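## Task

Place the AAA battery inside the chest's drawer labelled S and close all drawers afterwards. Every other object must still be on the table at the end. The drawers have no end stops, so they can be pulled completely free. Dropping the battery into the drawer from a small height just over its rim is acceptable. The chest may slide a few centimetres and rotate a little but has to finish standing upright. Nothing counts as done if it only stays in place because the robot is holding it at the end.

## Robot and tools

ROBOT AND FRAME. Two arms, left_arm and right_arm, each with a parallel two-finger gripper. All poses share one scene frame: origin on the tabletop midway between the arms, +x out across the table, +z up, and left_arm sits toward +y. The names left/right do not match image sides. On a gripper, the fingers extend along its +z axis and close along its x axis. The reported end_effector_position is the point between the pads; fingertips stick out 17.5 mm past it. A flat block protrudes roughly 9 cm toward the gripper's -y side and rotates with it, so watch it near the chest. Reported hand positions can be slightly wrong, more so at long reach.

THE ROW. Every motion uses a row of exactly 20 numbers covering both arms, even if only one moves: left x, y, z (metres), qw, qx, qy, qz (quaternion, w first), gripper position, force_limit, speed; then the same ten for the right arm. x,y,z and the quaternion are an absolute target pose for that gripper in the scene frame, not an offset. To keep an arm still, resend the pose from the last result taken before it was meant to stop, plus its current gripper numbers; a 0 in the gripper slots is a real command. Resend the same target quaternion each time rather than copying a drifted reported one. A target more than 0.6 m from the arm's last reported position along any gripper axis is refused. Each control step the command is clipped to 100 mm and 16 degrees from the measured pose, then solved by damped IK that favours position over orientation; motion lags commands by about 0.17 s.

GRIPPER NUMBERS, each in [-1, 1]. position: +1 = fully open (50 mm gap); about -0.65 = pads touching; send -1 to grip, which closes until the object stops the fingers. force_limit: per-pad force, about 20 N at -1, 102 N at 0, 185 N at +1 (final grip may be ~17% higher). speed: gap change rate, 20 mm/s at -1, 85 at 0, 150 at +1. A new force_limit or speed only applies once position changes by 0.01 or more; to soften a grip, open first.

TOOLS.
execute_actions {"actions": [...], "pictures": bool}: an empty list just reports state. One action {"rows": [[20 numbers], ...], "steps": n} plays up to 15 rows, one per 1/30 s step (steps at most 15, default 15; the final row repeats if rows run short). One wait {"steps": n} (up to 300) sends nothing and counts from the previous result. Refused calls send nothing.
move {"target": [20 numbers], "speed": m/s 0.002-0.5 (default 0.25; rotation up to twice that in rad/s), "stop_force": N 13-80 optional}: straight-line paths for both grippers toward the absolute poses, finishing together in 0.5-10 s (cut off at 10 s). Gripper numbers are sent at the start. Paths ignore obstacles and the other arm. With stop_force, an arm halts when its wrist sensor feels that much extra push along its travel direction, then backs off two steps and holds; use it only with slow speeds, not when the gripper is rotating, and omit it when lifting off something the gripper is pressing. Allowed only after 0.2 s of scene time.
wait {"seconds": 0-10}: lets the scene run.
zoom_image {"camera": name, "region": [x0, y0, x1, y1]} in pixels, max 504x504, from cam_head_left, cam_head_right, cam_high, cam_low, cam_left_wrist, cam_right_wrist (all 672x504).


The simulation keeps running while you compose a reply; an arm that is short of a far target only continues up to its last clipped pose, so check positions and send the remainder.

RESULTS. State line per arm: position, quaternion, velocities. "Wrist force"/"Wrist torque" give sensor readings in the gripper's own axes, force pointing back into the arm when pressing; offsets up to ~5.5 N, noise ~3.4 N, saturation ~100 N; "no reading" is harmless. object_status: 0 moving, 1 blocked while opening, 2 blocked while closing (a grip — confirm this after sending -1), 3 reached target or pads met (usually nothing held). Opening in mm is about (250 - position_measured) x 0.202. After a force_limit -1 grip, status can stay 2 even if the object slipped out. The move line reports the ending: done, off_target, moving, held, contact (stop_force triggered), or fault; limits=paced means the pose was clipped, limits=held means a check blocked some steps. HELD marks blocked steps; "pose unreachable" names an arm whose command the clearance check altered. "Hand target" shows the pose the controller is now driving toward. Calibration data for every camera is provided (intrinsics K, distortion, T_world_to_cam) for projecting points.

AVOID. Knocking anything off the table, tipping the chest, pulling a drawer out so it falls, dropping the battery from high up, slamming. Arms are stiff: aiming even slightly past a firm contact can trigger a fault. A joint torque over its limit (shoulder 310, elbow 141, wrists 50.7 N m) or any outside force of 150 N stops that arm for 10 s. Don't let the arms collide or push each other. Holding loads heats motors: a MOTOR HOT line appears at 70 °C and at 85 °C the arm brakes until cooled. Objects held may be tugged briefly, so grip firmly. Release the battery and leave every drawer shut before finishing.

Each tool is called after "Call:" as name(argument=value, ...) on one line, values as JSON.

## Session

I'll start by looking at the current state of the scene.

Call:
execute_actions(actions=[])

Scene clock: 0.00 s of 7200.00 s.
left_arm: end_effector_position=(+0.5344, +0.4403, +0.1999) position_measured=3 object_status=3 end_effector_quat_wxyz=(+0.019, +0.993, +0.113, -0.003) end_effector_velocity=(+0.000, -0.000, -0.000) end_effector_angular_velocity=(+0.001, +0.001, -0.001) | right_arm: end_effector_position=(+0.0335, +0.1463, +0.1054) position_measured=3 object_status=3 end_effector_quat_wxyz=(+0.388, +0.849, +0.218, +0.285) end_effector_velocity=(+0.000, -0.000, +0.001) end_effector_angular_velocity=(-0.001, +0.000, +0.000)
Joint positions: left_arm=[-0.719 -1.574  2.118 -2.137 -1.603  0.679] | right_arm=[ 4.859 -2.157 -1.558 -1.921  1.095 -3.093]
Joint velocities: left_arm=[-0.     0.001 -0.001  0.001 -0.     0.001] | right_arm=[-0.     0.001 -0.    -0.001 -0.    -0.   ]
Wrist force (N, on the end effector, along its own x y z axes, offset not removed): no reading
Wrist torque (N m, same axes, about the end effector's origin, offset not removed): no reading
Hand target (left_arm): +0.534, +0.440, +0.200; +0.019, +0.993, +0.113, -0.003
Hand target (right_arm): +0.033, +0.146, +0.105; +0.388, +0.849, +0.218, +0.285

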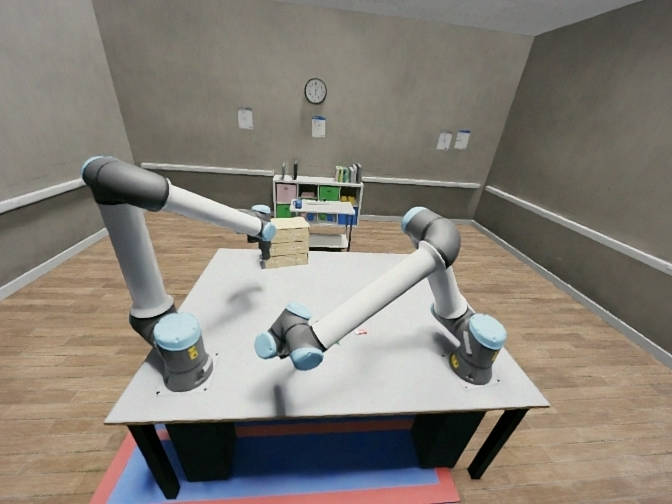

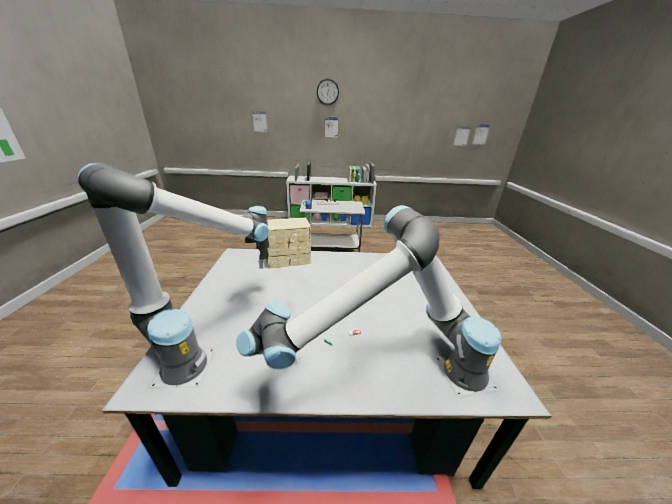

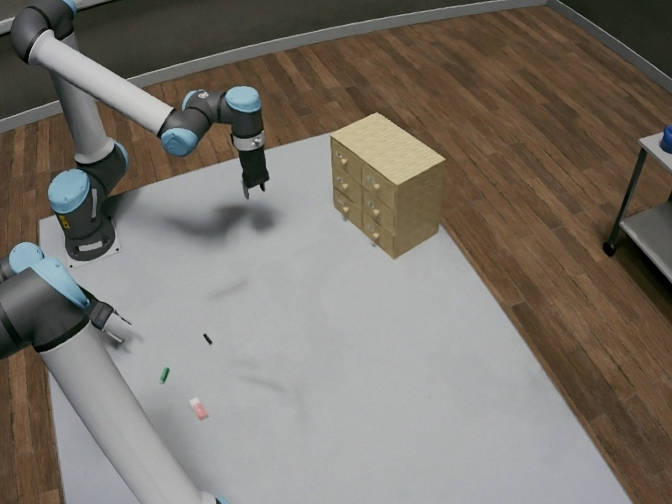

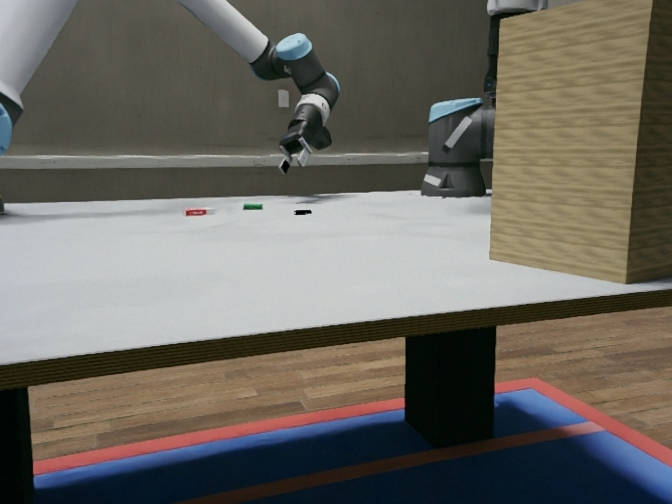

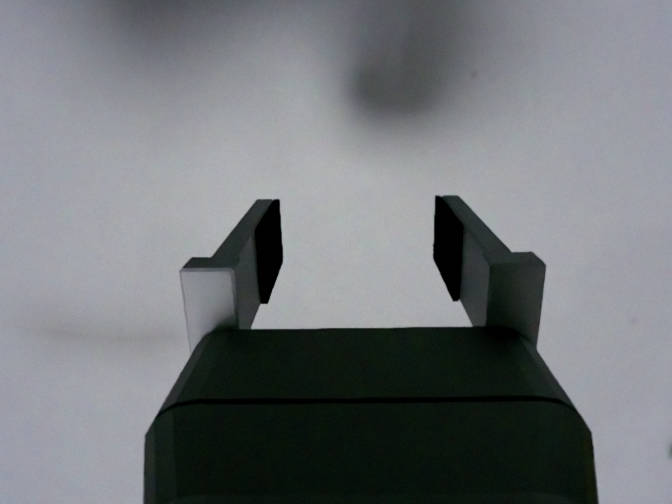

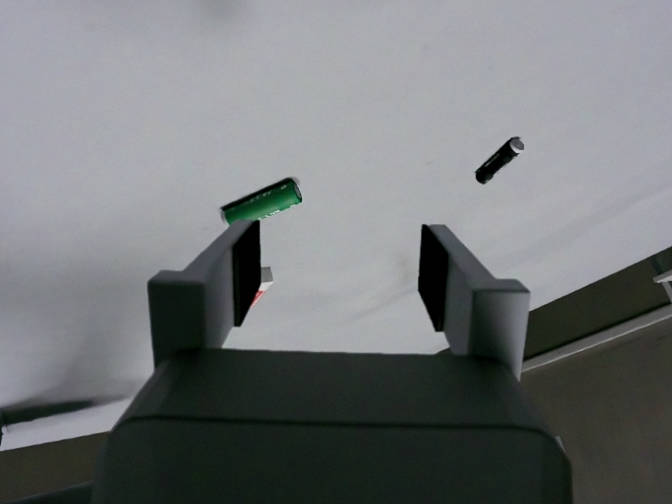

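Call:
zoom_image(camera="cam_high", region=[300, 100, 470, 270])

Call:
zoom_image(camera="cam_right_wrist", region=[200, 110, 560, 320])

Call:
zoom_image(camera="cam_head_right", region=[240, 200, 340, 280])

Call:
zoom_image(camera="cam_high", region=[130, 310, 270, 440])

Region (300, 100, 470, 270) of cam_high's 672x504 image, scaled by 2.965, with more detail than that image has.

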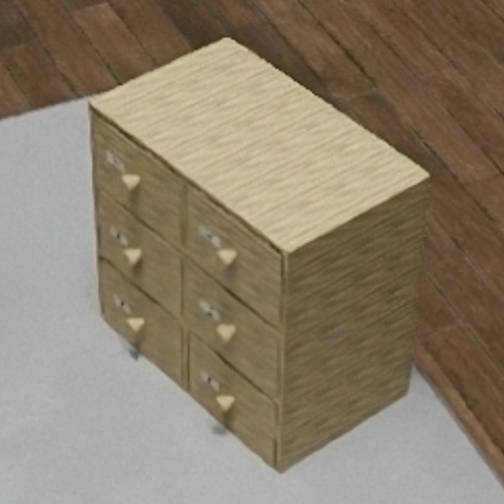

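Region (200, 110, 560, 320) of cam_right_wrist's 672x504 image, scaled by 1.400, with more detail than that image has; it fills the top 294 rows of this view, and the rest is white.

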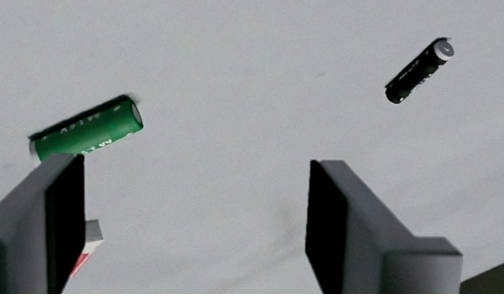

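Region (240, 200, 340, 280) of cam_head_right's 672x504 image, scaled by 5.040, with more detail than that image has; it fills the top 403 rows of this view, and the rest is white.

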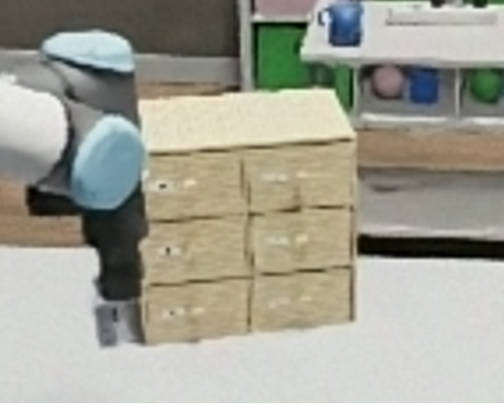

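Region (130, 310, 270, 440) of cam_high's 672x504 image, scaled by 3.600, with more detail than that image has; it fills the top 468 rows of this view, and the rest is white.

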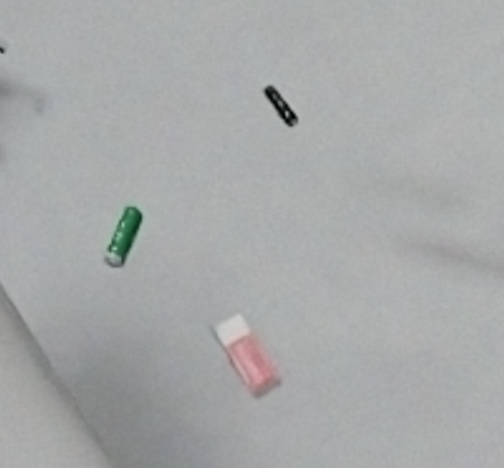

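Call:
zoom_image(camera="cam_right_wrist", region=[460, 125, 540, 195])

Call:
zoom_image(camera="cam_right_wrist", region=[210, 165, 310, 235])

Call:
zoom_image(camera="cam_high", region=[325, 135, 405, 260])

Region (460, 125, 540, 195) of cam_right_wrist's 672x504 image, scaled by 6.300, with more detail than that image has; it fills the top 441 rows of this view, and the rest is white.

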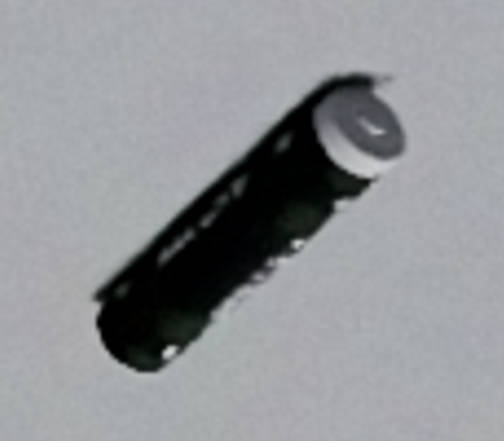

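Region (210, 165, 310, 235) of cam_right_wrist's 672x504 image, scaled by 5.040, with more detail than that image has; it fills the top 353 rows of this view, and the rest is white.

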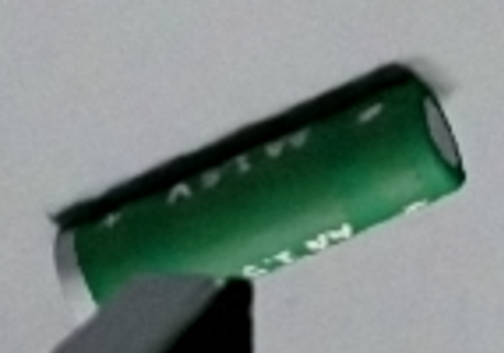

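Region (325, 135, 405, 260) of cam_high's 672x504 image, scaled by 4.032, with more detail than that image has; it fills the left 323 columns of this view, and the rest is white.

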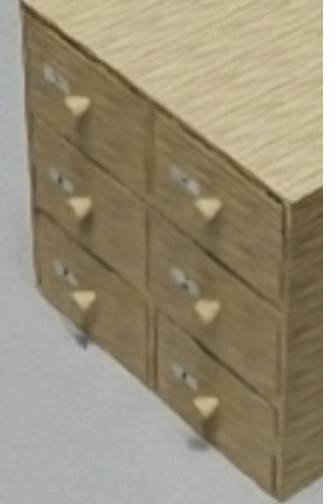

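Call:
move(target=[0.565, 0.365, 0.305, 0.3412, -0.4872, 0.6584, -0.4610, -0.65, -0.5, 1, 0.268, 0.075, 0.15, 0, 0.991, 0.131, 0, 1, -0.5, 1], speed=0.35)

Scene clock: 124.07 s of 7200.00 s.
left_arm: end_effector_position=(+0.5647, +0.3649, +0.3051) position_measured=249 object_status=3 end_effector_quat_wxyz=(+0.341, -0.488, +0.658, -0.461) end_effector_velocity=(+0.000, -0.000, -0.002) end_effector_angular_velocity=(+0.003, -0.007, -0.013) | right_arm: end_effector_position=(+0.2674, +0.0753, +0.1491) position_measured=3 object_status=3 end_effector_quat_wxyz=(+0.000, +0.991, +0.131, -0.001) end_effector_velocity=(+0.000, -0.000, -0.000) end_effector_angular_velocity=(+0.002, +0.003, -0.001)
Joint positions: left_arm=[-1.086 -1.485  2.604 -3.802 -0.887  2.838] | right_arm=[ 4.329 -1.786 -1.972 -0.956  1.573 -3.624]
Joint velocities: left_arm=[ 0.007  0.014  0.002 -0.031 -0.015  0.02 ] | right_arm=[-0.002 -0.    -0.     0.002  0.003 -0.001]
Wrist force (N, on the end effector, along its own x y z axes, offset not removed): left_arm=[-0.2 -2.2 0.4] | right_arm=[-4.0 -2.8 0.8]
Wrist torque (N m, same axes, about the end effector's origin, offset not removed): left_arm=[-0.40 -0.03 -0.09] | right_arm=[-0.37 0.48 0.13]
Hand target (left_arm): +0.565, +0.365, +0.305; +0.341, -0.488, +0.658, -0.461
Hand target (right_arm): +0.267, +0.075, +0.149; +0.000, +0.991, +0.131, -0.001
Off the commanded pose (left_arm): 0.000 m, 0 deg.
Off the commanded pose (right_arm): 0.001 m, 0 deg.
After step 90, 117.00 s passed at rest.
move: done
camera_calibration (this result's frames):
cam_left_wrist: T_world_to_cam=[[-0.274097, -0.961002, -0.0366898, 0.523975], [-0.579276, 0.195434, -0.791356, 0.493715], [0.767665, -0.195655, -0.610254, -0.0234007], [0, 0, 0, 1]] pos_world=[0.447581, 0.402474, 0.395648]
cam_right_wrist: T_world_to_cam=[[0.964622, 0.260696, -0.0392684, -0.264476], [0.261999, -0.931362, 0.252826, -0.0344723], [0.0293375, -0.25417, -0.966715, 0.309703], [0, 0, 0, 1]] pos_world=[0.255065, 0.115559, 0.297724]

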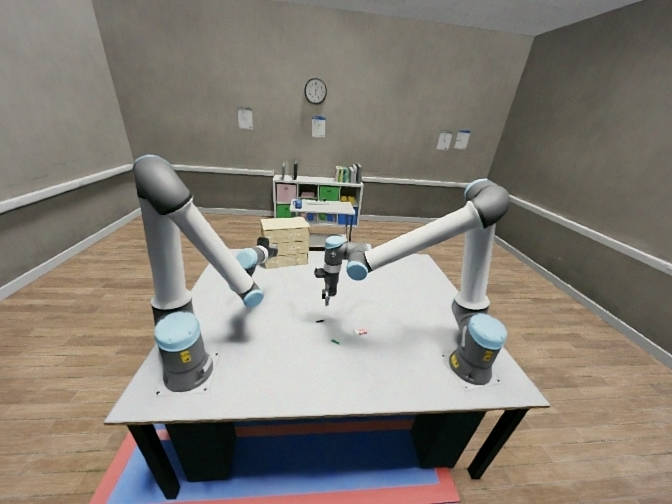

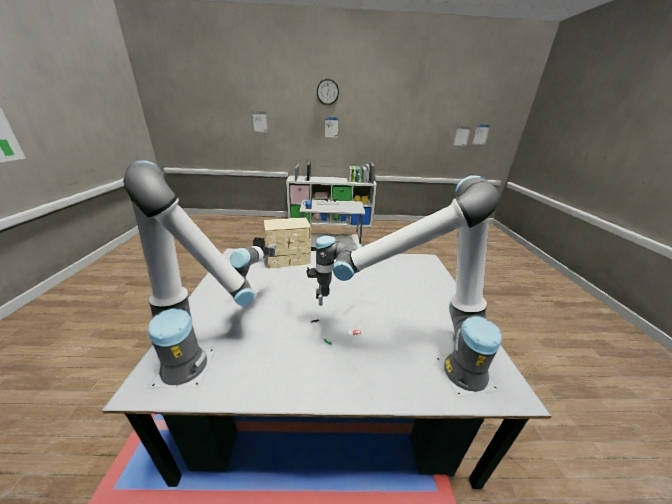

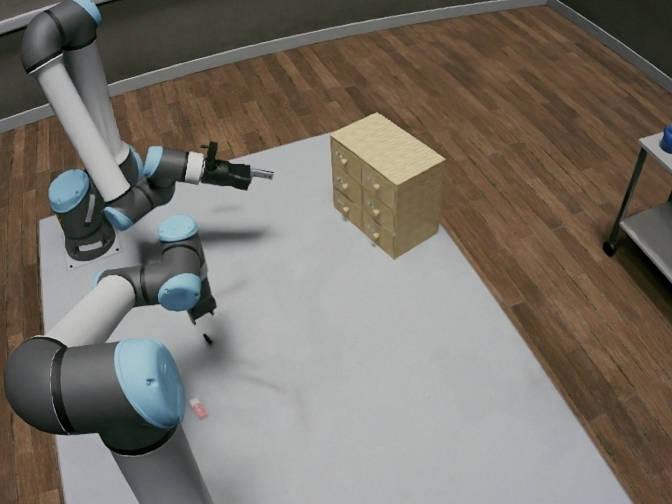

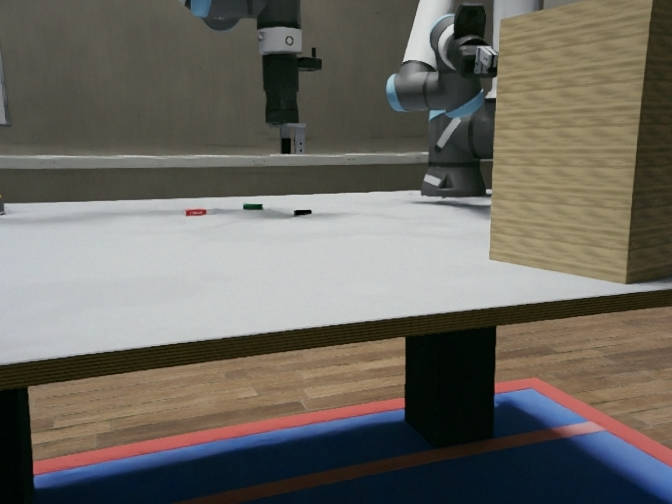

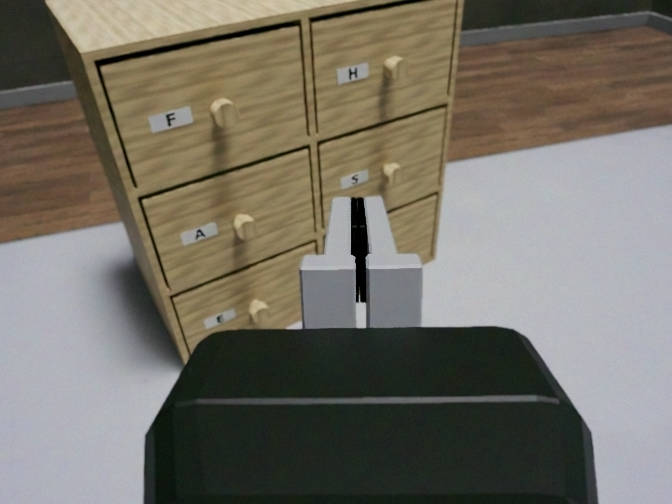

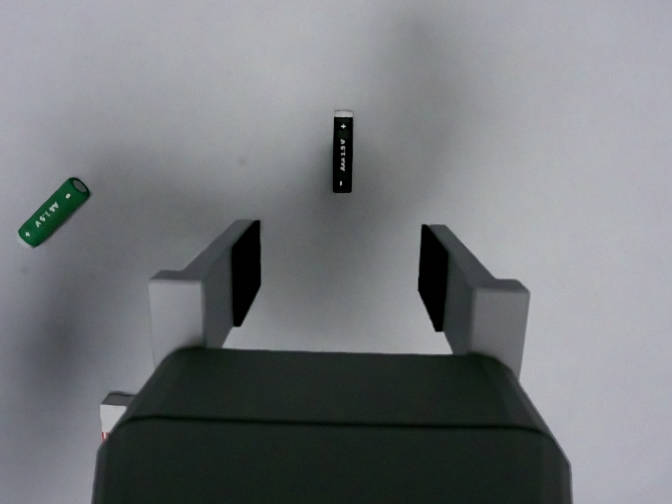

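Call:
zoom_image(camera="cam_left_wrist", region=[290, 20, 480, 270])

Call:
zoom_image(camera="cam_right_wrist", region=[240, 90, 440, 250])

Region (290, 20, 480, 270) of cam_left_wrist's 672x504 image, scaled by 2.016, with more detail than that image has; it fills the left 383 columns of this view, and the rest is white.

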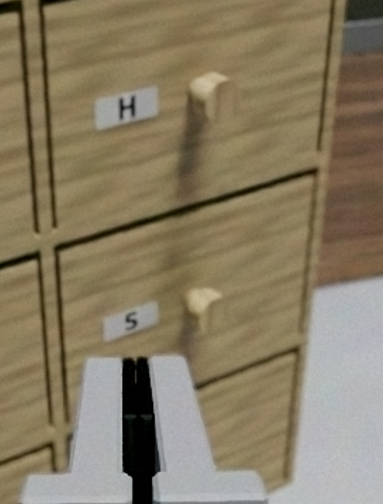

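Region (240, 90, 440, 250) of cam_right_wrist's 672x504 image, scaled by 2.520, with more detail than that image has; it fills the top 403 rows of this view, and the rest is white.

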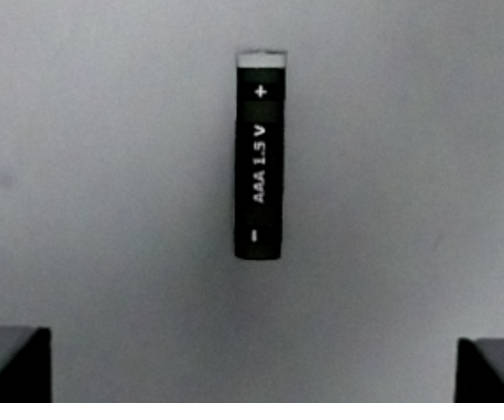

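Call:
zoom_image(camera="cam_left_wrist", region=[330, 155, 410, 200])

Call:
zoom_image(camera="cam_left_wrist", region=[130, 80, 320, 340])

Region (330, 155, 410, 200) of cam_left_wrist's 672x504 image, scaled by 6.300, with more detail than that image has; it fills the top 284 rows of this view, and the rest is white.

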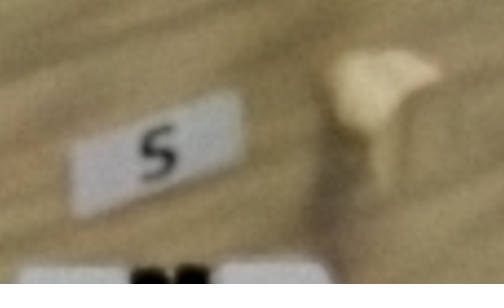

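Region (130, 80, 320, 340) of cam_left_wrist's 672x504 image, scaled by 1.938, with more detail than that image has; it fills the left 368 columns of this view, and the rest is white.

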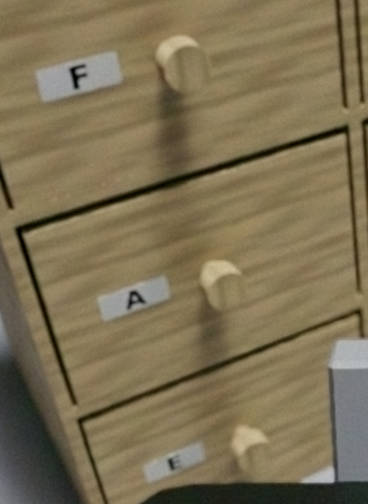

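Call:
zoom_image(camera="cam_left_wrist", region=[30, 0, 250, 380])

Call:
zoom_image(camera="cam_left_wrist", region=[380, 150, 480, 280])

Region (30, 0, 250, 380) of cam_left_wrist's 672x504 image, scaled by 1.326, with more detail than that image has; it fills the left 292 columns of this view, and the rest is white.

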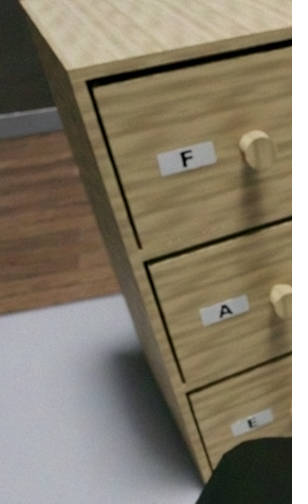

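Region (380, 150, 480, 280) of cam_left_wrist's 672x504 image, scaled by 3.877, with more detail than that image has; it fills the left 388 columns of this view, and the rest is white.

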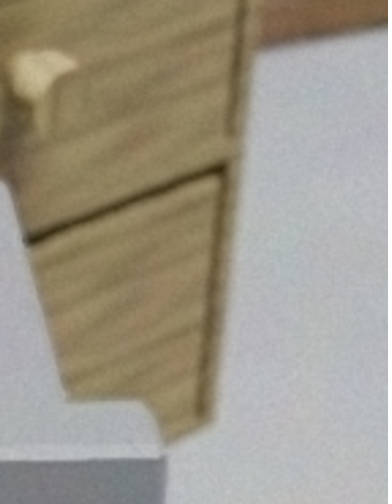

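Call:
move(target=[0.565, 0.365, 0.305, 0.3412, -0.4872, 0.6584, -0.4610, -0.65, -0.5, 1, 0.2627, 0.0969, 0.04, 0, 0.991, 0.131, 0, 0.4, -0.5, 1], speed=0.15)

Scene clock: 242.17 s of 7200.00 s.
left_arm: end_effector_position=(+0.5650, +0.3650, +0.3050) position_measured=249 object_status=3 end_effector_quat_wxyz=(+0.341, -0.487, +0.658, -0.461) end_effector_velocity=(-0.000, +0.000, -0.001) end_effector_angular_velocity=(+0.001, +0.001, -0.000) | right_arm: end_effector_position=(+0.2626, +0.0966, +0.0403) position_measured=92 object_status=3 end_effector_quat_wxyz=(+0.000, +0.991, +0.131, +0.000) end_effector_velocity=(-0.000, +0.001, -0.003) end_effector_angular_velocity=(-0.000, -0.000, +0.002)
Joint positions: left_arm=[-1.085 -1.483  2.604 -3.807 -0.89   2.842] | right_arm=[ 4.342 -1.937 -2.012 -0.763  1.571 -3.611]
Joint velocities: left_arm=[-0.     0.     0.001 -0.    -0.    -0.   ] | right_arm=[ 0.001 -0.004 -0.     0.004 -0.    -0.002]
Wrist force (N, on the end effector, along its own x y z axes, offset not removed): left_arm=[0.6 0.5 -1.2] | right_arm=[-3.7 -3.5 0.2]
Wrist torque (N m, same axes, about the end effector's origin, offset not removed): left_arm=[0.12 -0.13 -0.04] | right_arm=[-0.40 0.44 -0.01]
Hand target (left_arm): +0.565, +0.365, +0.305; +0.341, -0.487, +0.658, -0.461
Hand target (right_arm): +0.263, +0.097, +0.040; +0.000, +0.991, +0.131, +0.000
Off the commanded pose (left_arm): 0.000 m, 0 deg.
Off the commanded pose (right_arm): 0.000 m, 0 deg.
After step 90, 113.73 s passed at rest.
move: done
camera_calibration (this result's frames):
cam_left_wrist: T_world_to_cam=[[-0.275961, -0.960427, -0.037754, 0.525319], [-0.577748, 0.19714, -0.79205, 0.492546], [0.768149, -0.196762, -0.609288, -0.0238693], [0, 0, 0, 1]] pos_world=[0.44787, 0.402733, 0.395411]
cam_right_wrist: T_world_to_cam=[[0.964617, 0.261066, -0.0368479, -0.269889], [0.261745, -0.931449, 0.252768, 0.0142038], [0.0316671, -0.253469, -0.966825, 0.2094], [0, 0, 0, 1]] pos_world=[0.249991, 0.136765, 0.188918]

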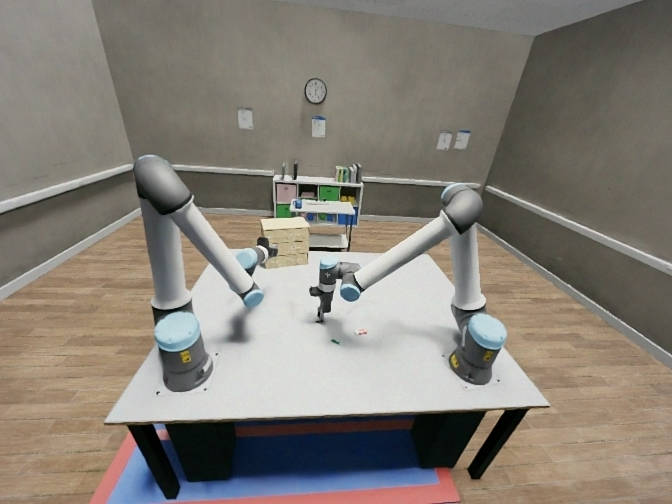

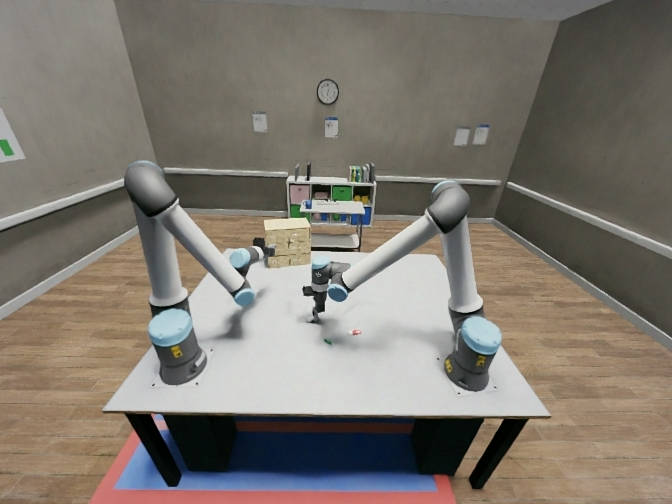

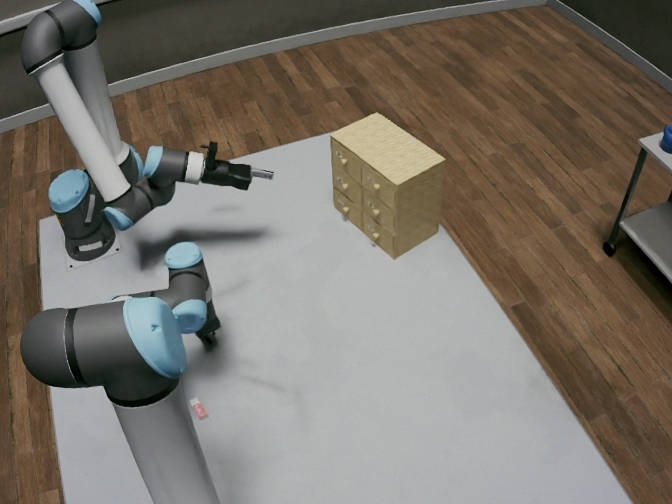

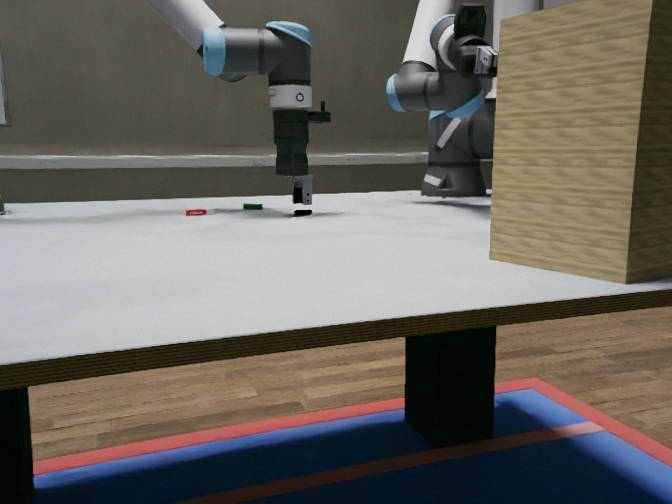

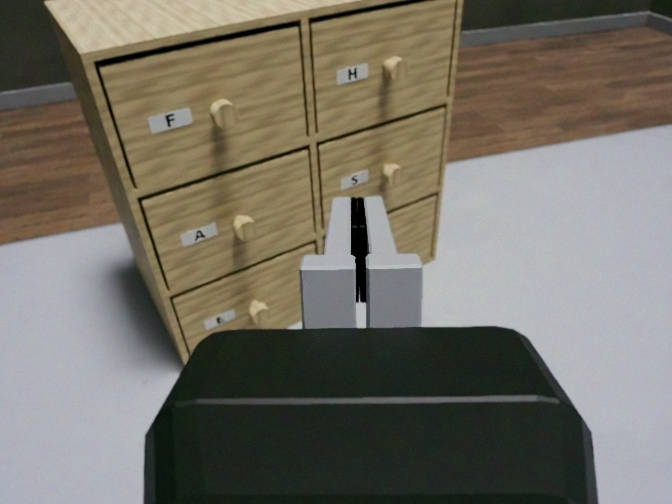

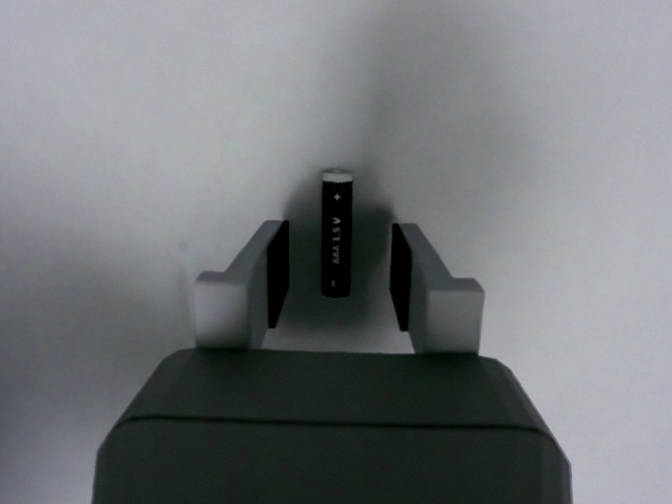

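Call:
zoom_image(camera="cam_low", region=[260, 160, 350, 230])

Region (260, 160, 350, 230) of cam_low's 672x504 image, scaled by 5.600, with more detail than that image has.

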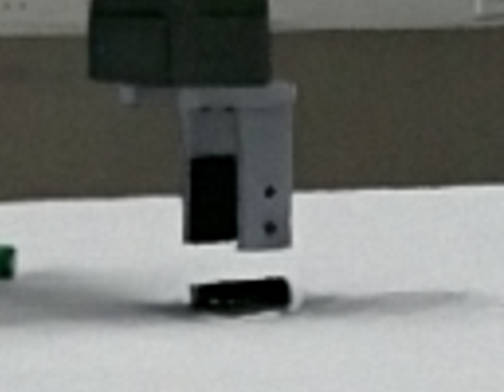

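Call:
move(target=[0.565, 0.365, 0.305, 0.3412, -0.4872, 0.6584, -0.4610, -0.65, -0.5, 1, 0.2606, 0.0989, 0.019, 0, 0.991, 0.131, 0, 0.4, -0.5, 1], speed=0.02, stop_force=15)

Call:
zoom_image(camera="cam_low", region=[260, 160, 350, 230])

Scene clock: 259.20 s of 7200.00 s.
left_arm: end_effector_position=(+0.5650, +0.3650, +0.3050) position_measured=249 object_status=3 end_effector_quat_wxyz=(+0.341, -0.487, +0.658, -0.461) end_effector_velocity=(+0.001, -0.001, +0.000) end_effector_angular_velocity=(+0.000, -0.000, +0.000) | right_arm: end_effector_position=(+0.2606, +0.0988, +0.0193) position_measured=92 object_status=3 end_effector_quat_wxyz=(+0.000, +0.991, +0.131, +0.000) end_effector_velocity=(+0.000, +0.001, -0.002) end_effector_angular_velocity=(+0.002, +0.000, -0.000)
Joint positions: left_arm=[-1.085 -1.483  2.604 -3.807 -0.89   2.842] | right_arm=[ 4.345 -1.966 -2.02  -0.726  1.571 -3.607]
Joint velocities: left_arm=[ 0.     0.001 -0.002  0.001  0.     0.   ] | right_arm=[-0.    -0.003 -0.001  0.006  0.001  0.   ]
Wrist force (N, on the end effector, along its own x y z axes, offset not removed): left_arm=[1.1 0.6 -0.8] | right_arm=[-3.6 -5.9 -0.2]
Wrist torque (N m, same axes, about the end effector's origin, offset not removed): left_arm=[0.03 -0.22 -0.10] | right_arm=[-0.96 0.37 0.11]
Hand target (left_arm): +0.565, +0.365, +0.305; +0.341, -0.487, +0.658, -0.461
Hand target (right_arm): +0.261, +0.099, +0.019; +0.000, +0.991, +0.131, +0.000
Off the commanded pose (left_arm): 0.000 m, 0 deg.
Off the commanded pose (right_arm): 0.000 m, 0 deg.
After step 90, 12.63 s passed at rest.
move: done
camera_calibration (this result's frames):
cam_left_wrist: T_world_to_cam=[[-0.275962, -0.960426, -0.0377578, 0.525321], [-0.577746, 0.197144, -0.79205, 0.492544], [0.76815, -0.196762, -0.609287, -0.0238705], [0, 0, 0, 1]] pos_world=[0.447871, 0.402733, 0.395411]
cam_right_wrist: T_world_to_cam=[[0.964617, 0.261069, -0.0368361, -0.269318], [0.261745, -0.931452, 0.252757, 0.0221441], [0.0316761, -0.253456, -0.966828, 0.189681], [0, 0, 0, 1]] pos_world=[0.247984, 0.139013, 0.167872]

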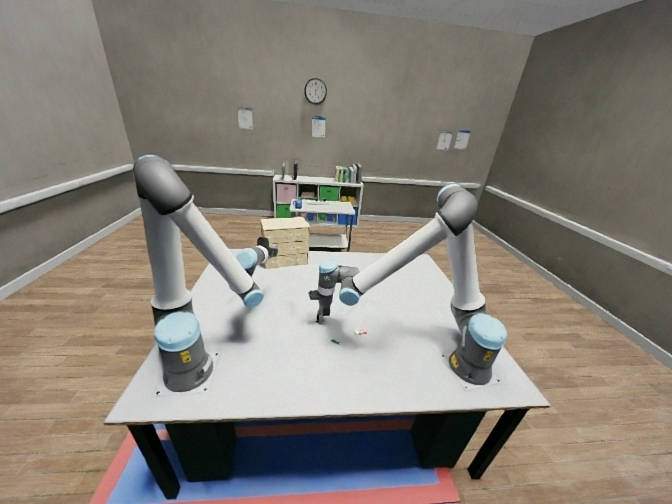

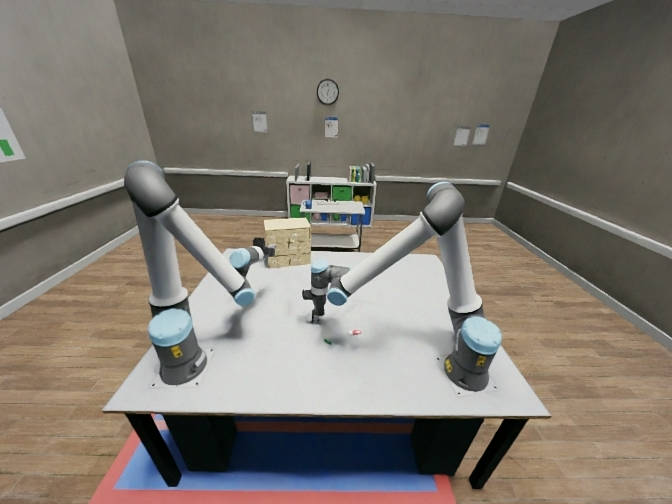

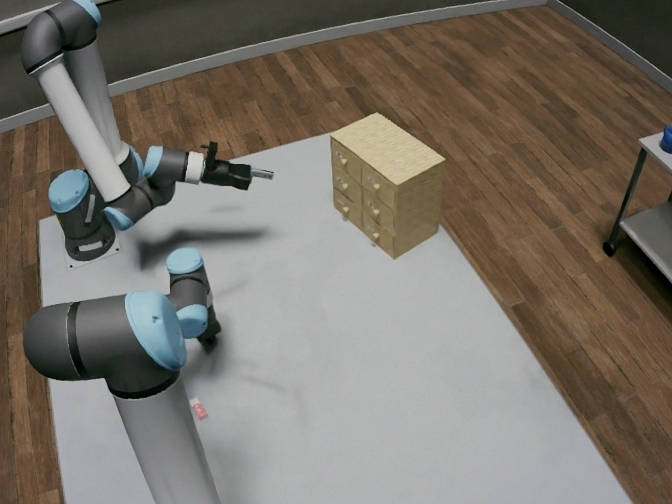

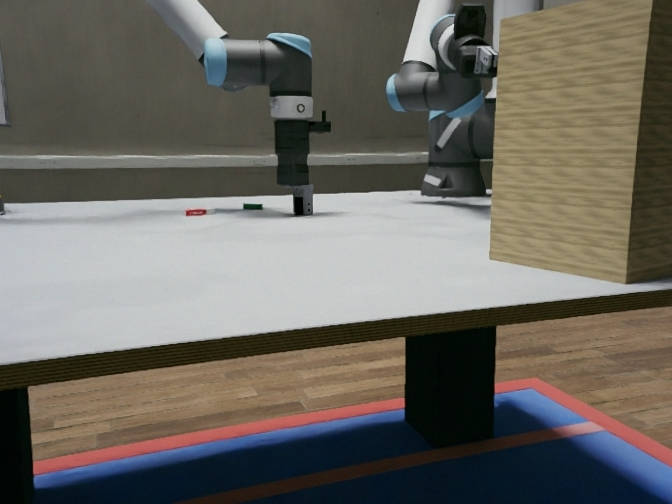

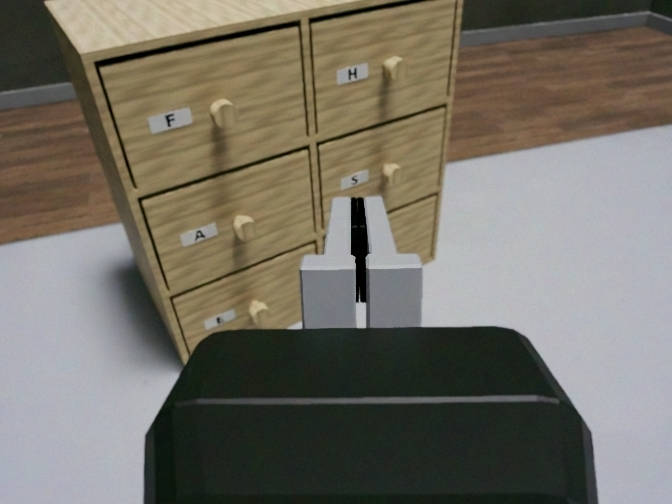

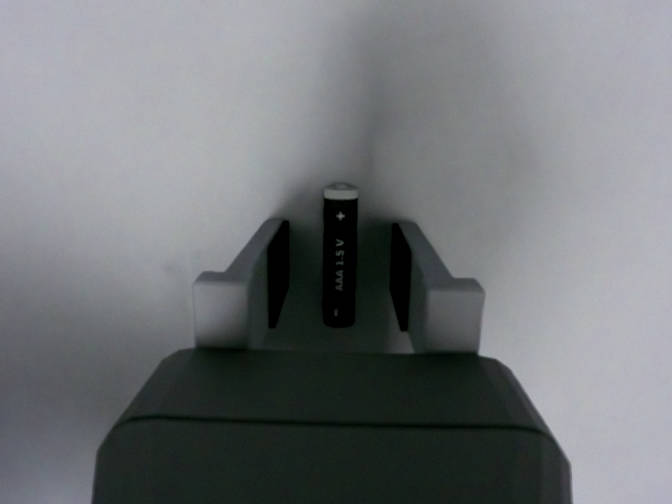

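Region (260, 160, 350, 230) of cam_low's 672x504 image, scaled by 5.600, with more detail than that image has.

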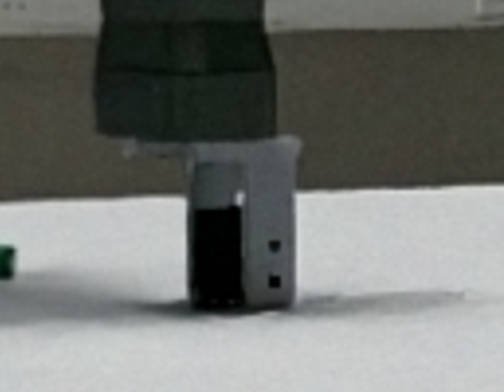

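Call:
move(target=[0.565, 0.365, 0.305, 0.3412, -0.4872, 0.6584, -0.4610, -0.65, -0.5, 1, 0.2606, 0.0989, 0.0165, 0, 0.991, 0.131, 0, 0.4, -0.5, 1], speed=0.004, stop_force=13)

Call:
zoom_image(camera="cam_low", region=[280, 185, 325, 225])

Scene clock: 270.53 s of 7200.00 s.
left_arm: end_effector_position=(+0.5650, +0.3650, +0.3050) position_measured=249 object_status=3 end_effector_quat_wxyz=(+0.341, -0.487, +0.658, -0.461) end_effector_velocity=(-0.000, -0.000, -0.001) end_effector_angular_velocity=(+0.003, +0.001, -0.001) | right_arm: end_effector_position=(+0.2606, +0.0989, +0.0166) position_measured=92 object_status=3 end_effector_quat_wxyz=(-0.000, +0.991, +0.131, +0.000) end_effector_velocity=(+0.001, -0.000, -0.000) end_effector_angular_velocity=(+0.000, -0.001, +0.001)
Joint positions: left_arm=[-1.085 -1.483  2.604 -3.807 -0.89   2.842] | right_arm=[ 4.345 -1.97  -2.021 -0.722  1.571 -3.607]
Joint velocities: left_arm=[-0.     0.001  0.001  0.001 -0.     0.001] | right_arm=[-0.001 -0.    -0.     0.001 -0.001 -0.002]
Wrist force (N, on the end effector, along its own x y z axes, offset not removed): left_arm=[-0.4 1.4 -2.7] | right_arm=[-4.3 -4.0 -4.0]
Wrist torque (N m, same axes, about the end effector's origin, offset not removed): left_arm=[0.16 0.09 0.05] | right_arm=[-0.91 0.36 0.00]
Hand target (left_arm): +0.565, +0.365, +0.305; +0.341, -0.487, +0.658, -0.461
Hand target (right_arm): +0.261, +0.099, +0.017; +0.000, +0.991, +0.131, -0.000
Off the commanded pose (left_arm): 0.000 m, 0 deg.
Off the commanded pose (right_arm): 0.000 m, 0 deg.
After step 90, 7.50 s passed at rest.
move: done
camera_calibration (this result's frames):
cam_left_wrist: T_world_to_cam=[[-0.275963, -0.960426, -0.0377578, 0.525321], [-0.577746, 0.197144, -0.79205, 0.492544], [0.76815, -0.196762, -0.609287, -0.0238704], [0, 0, 0, 1]] pos_world=[0.447871, 0.402733, 0.395411]
cam_right_wrist: T_world_to_cam=[[0.964615, 0.26107, -0.0368718, -0.269405], [0.261757, -0.931463, 0.252707, 0.0228999], [0.0316294, -0.253416, -0.96684, 0.18715], [0, 0, 0, 1]] pos_world=[0.247959, 0.139091, 0.165223]

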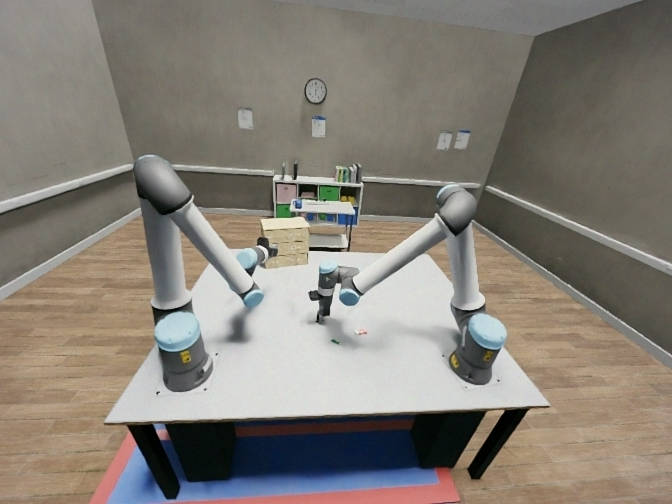

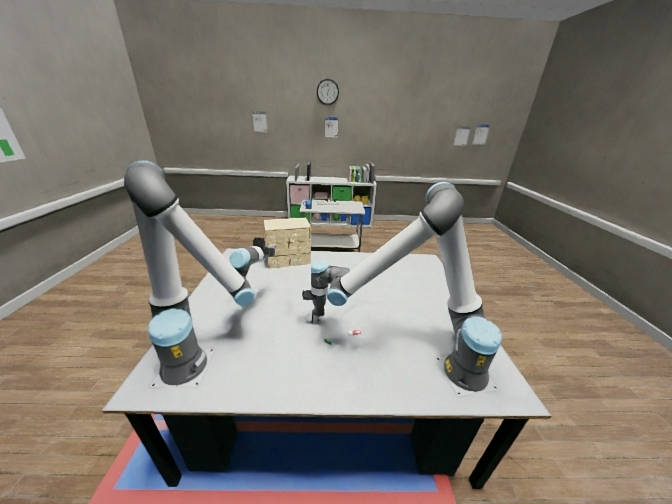

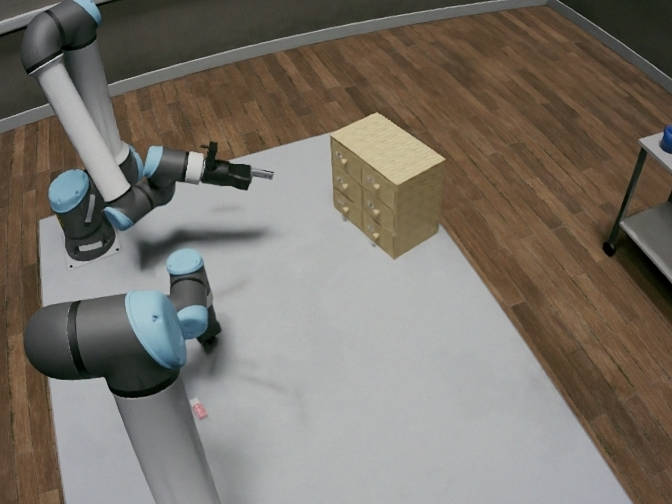

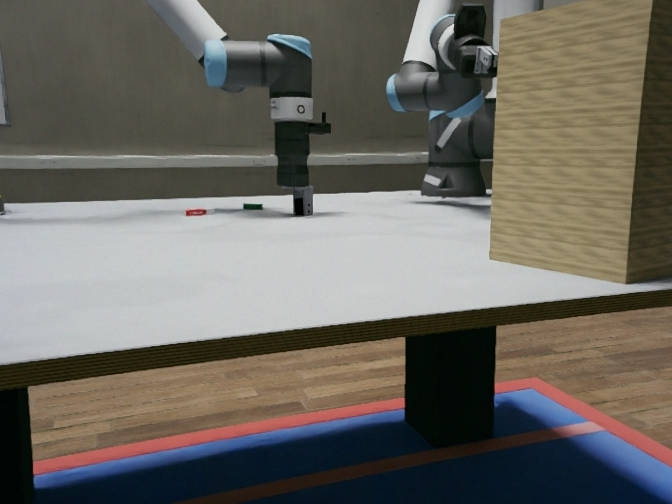

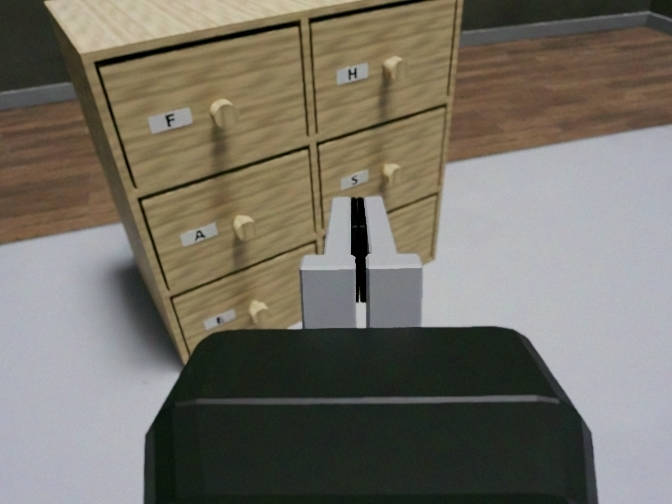

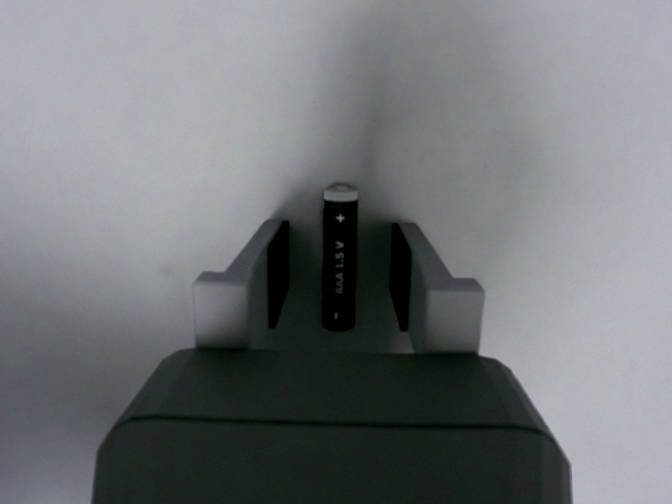

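Region (280, 185, 325, 225) of cam_low's 672x504 image, scaled by 11.200, with more detail than that image has.

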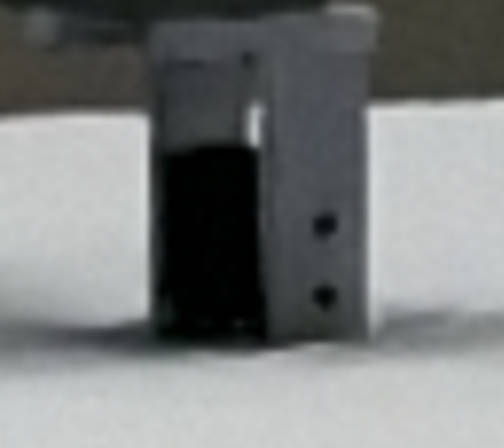

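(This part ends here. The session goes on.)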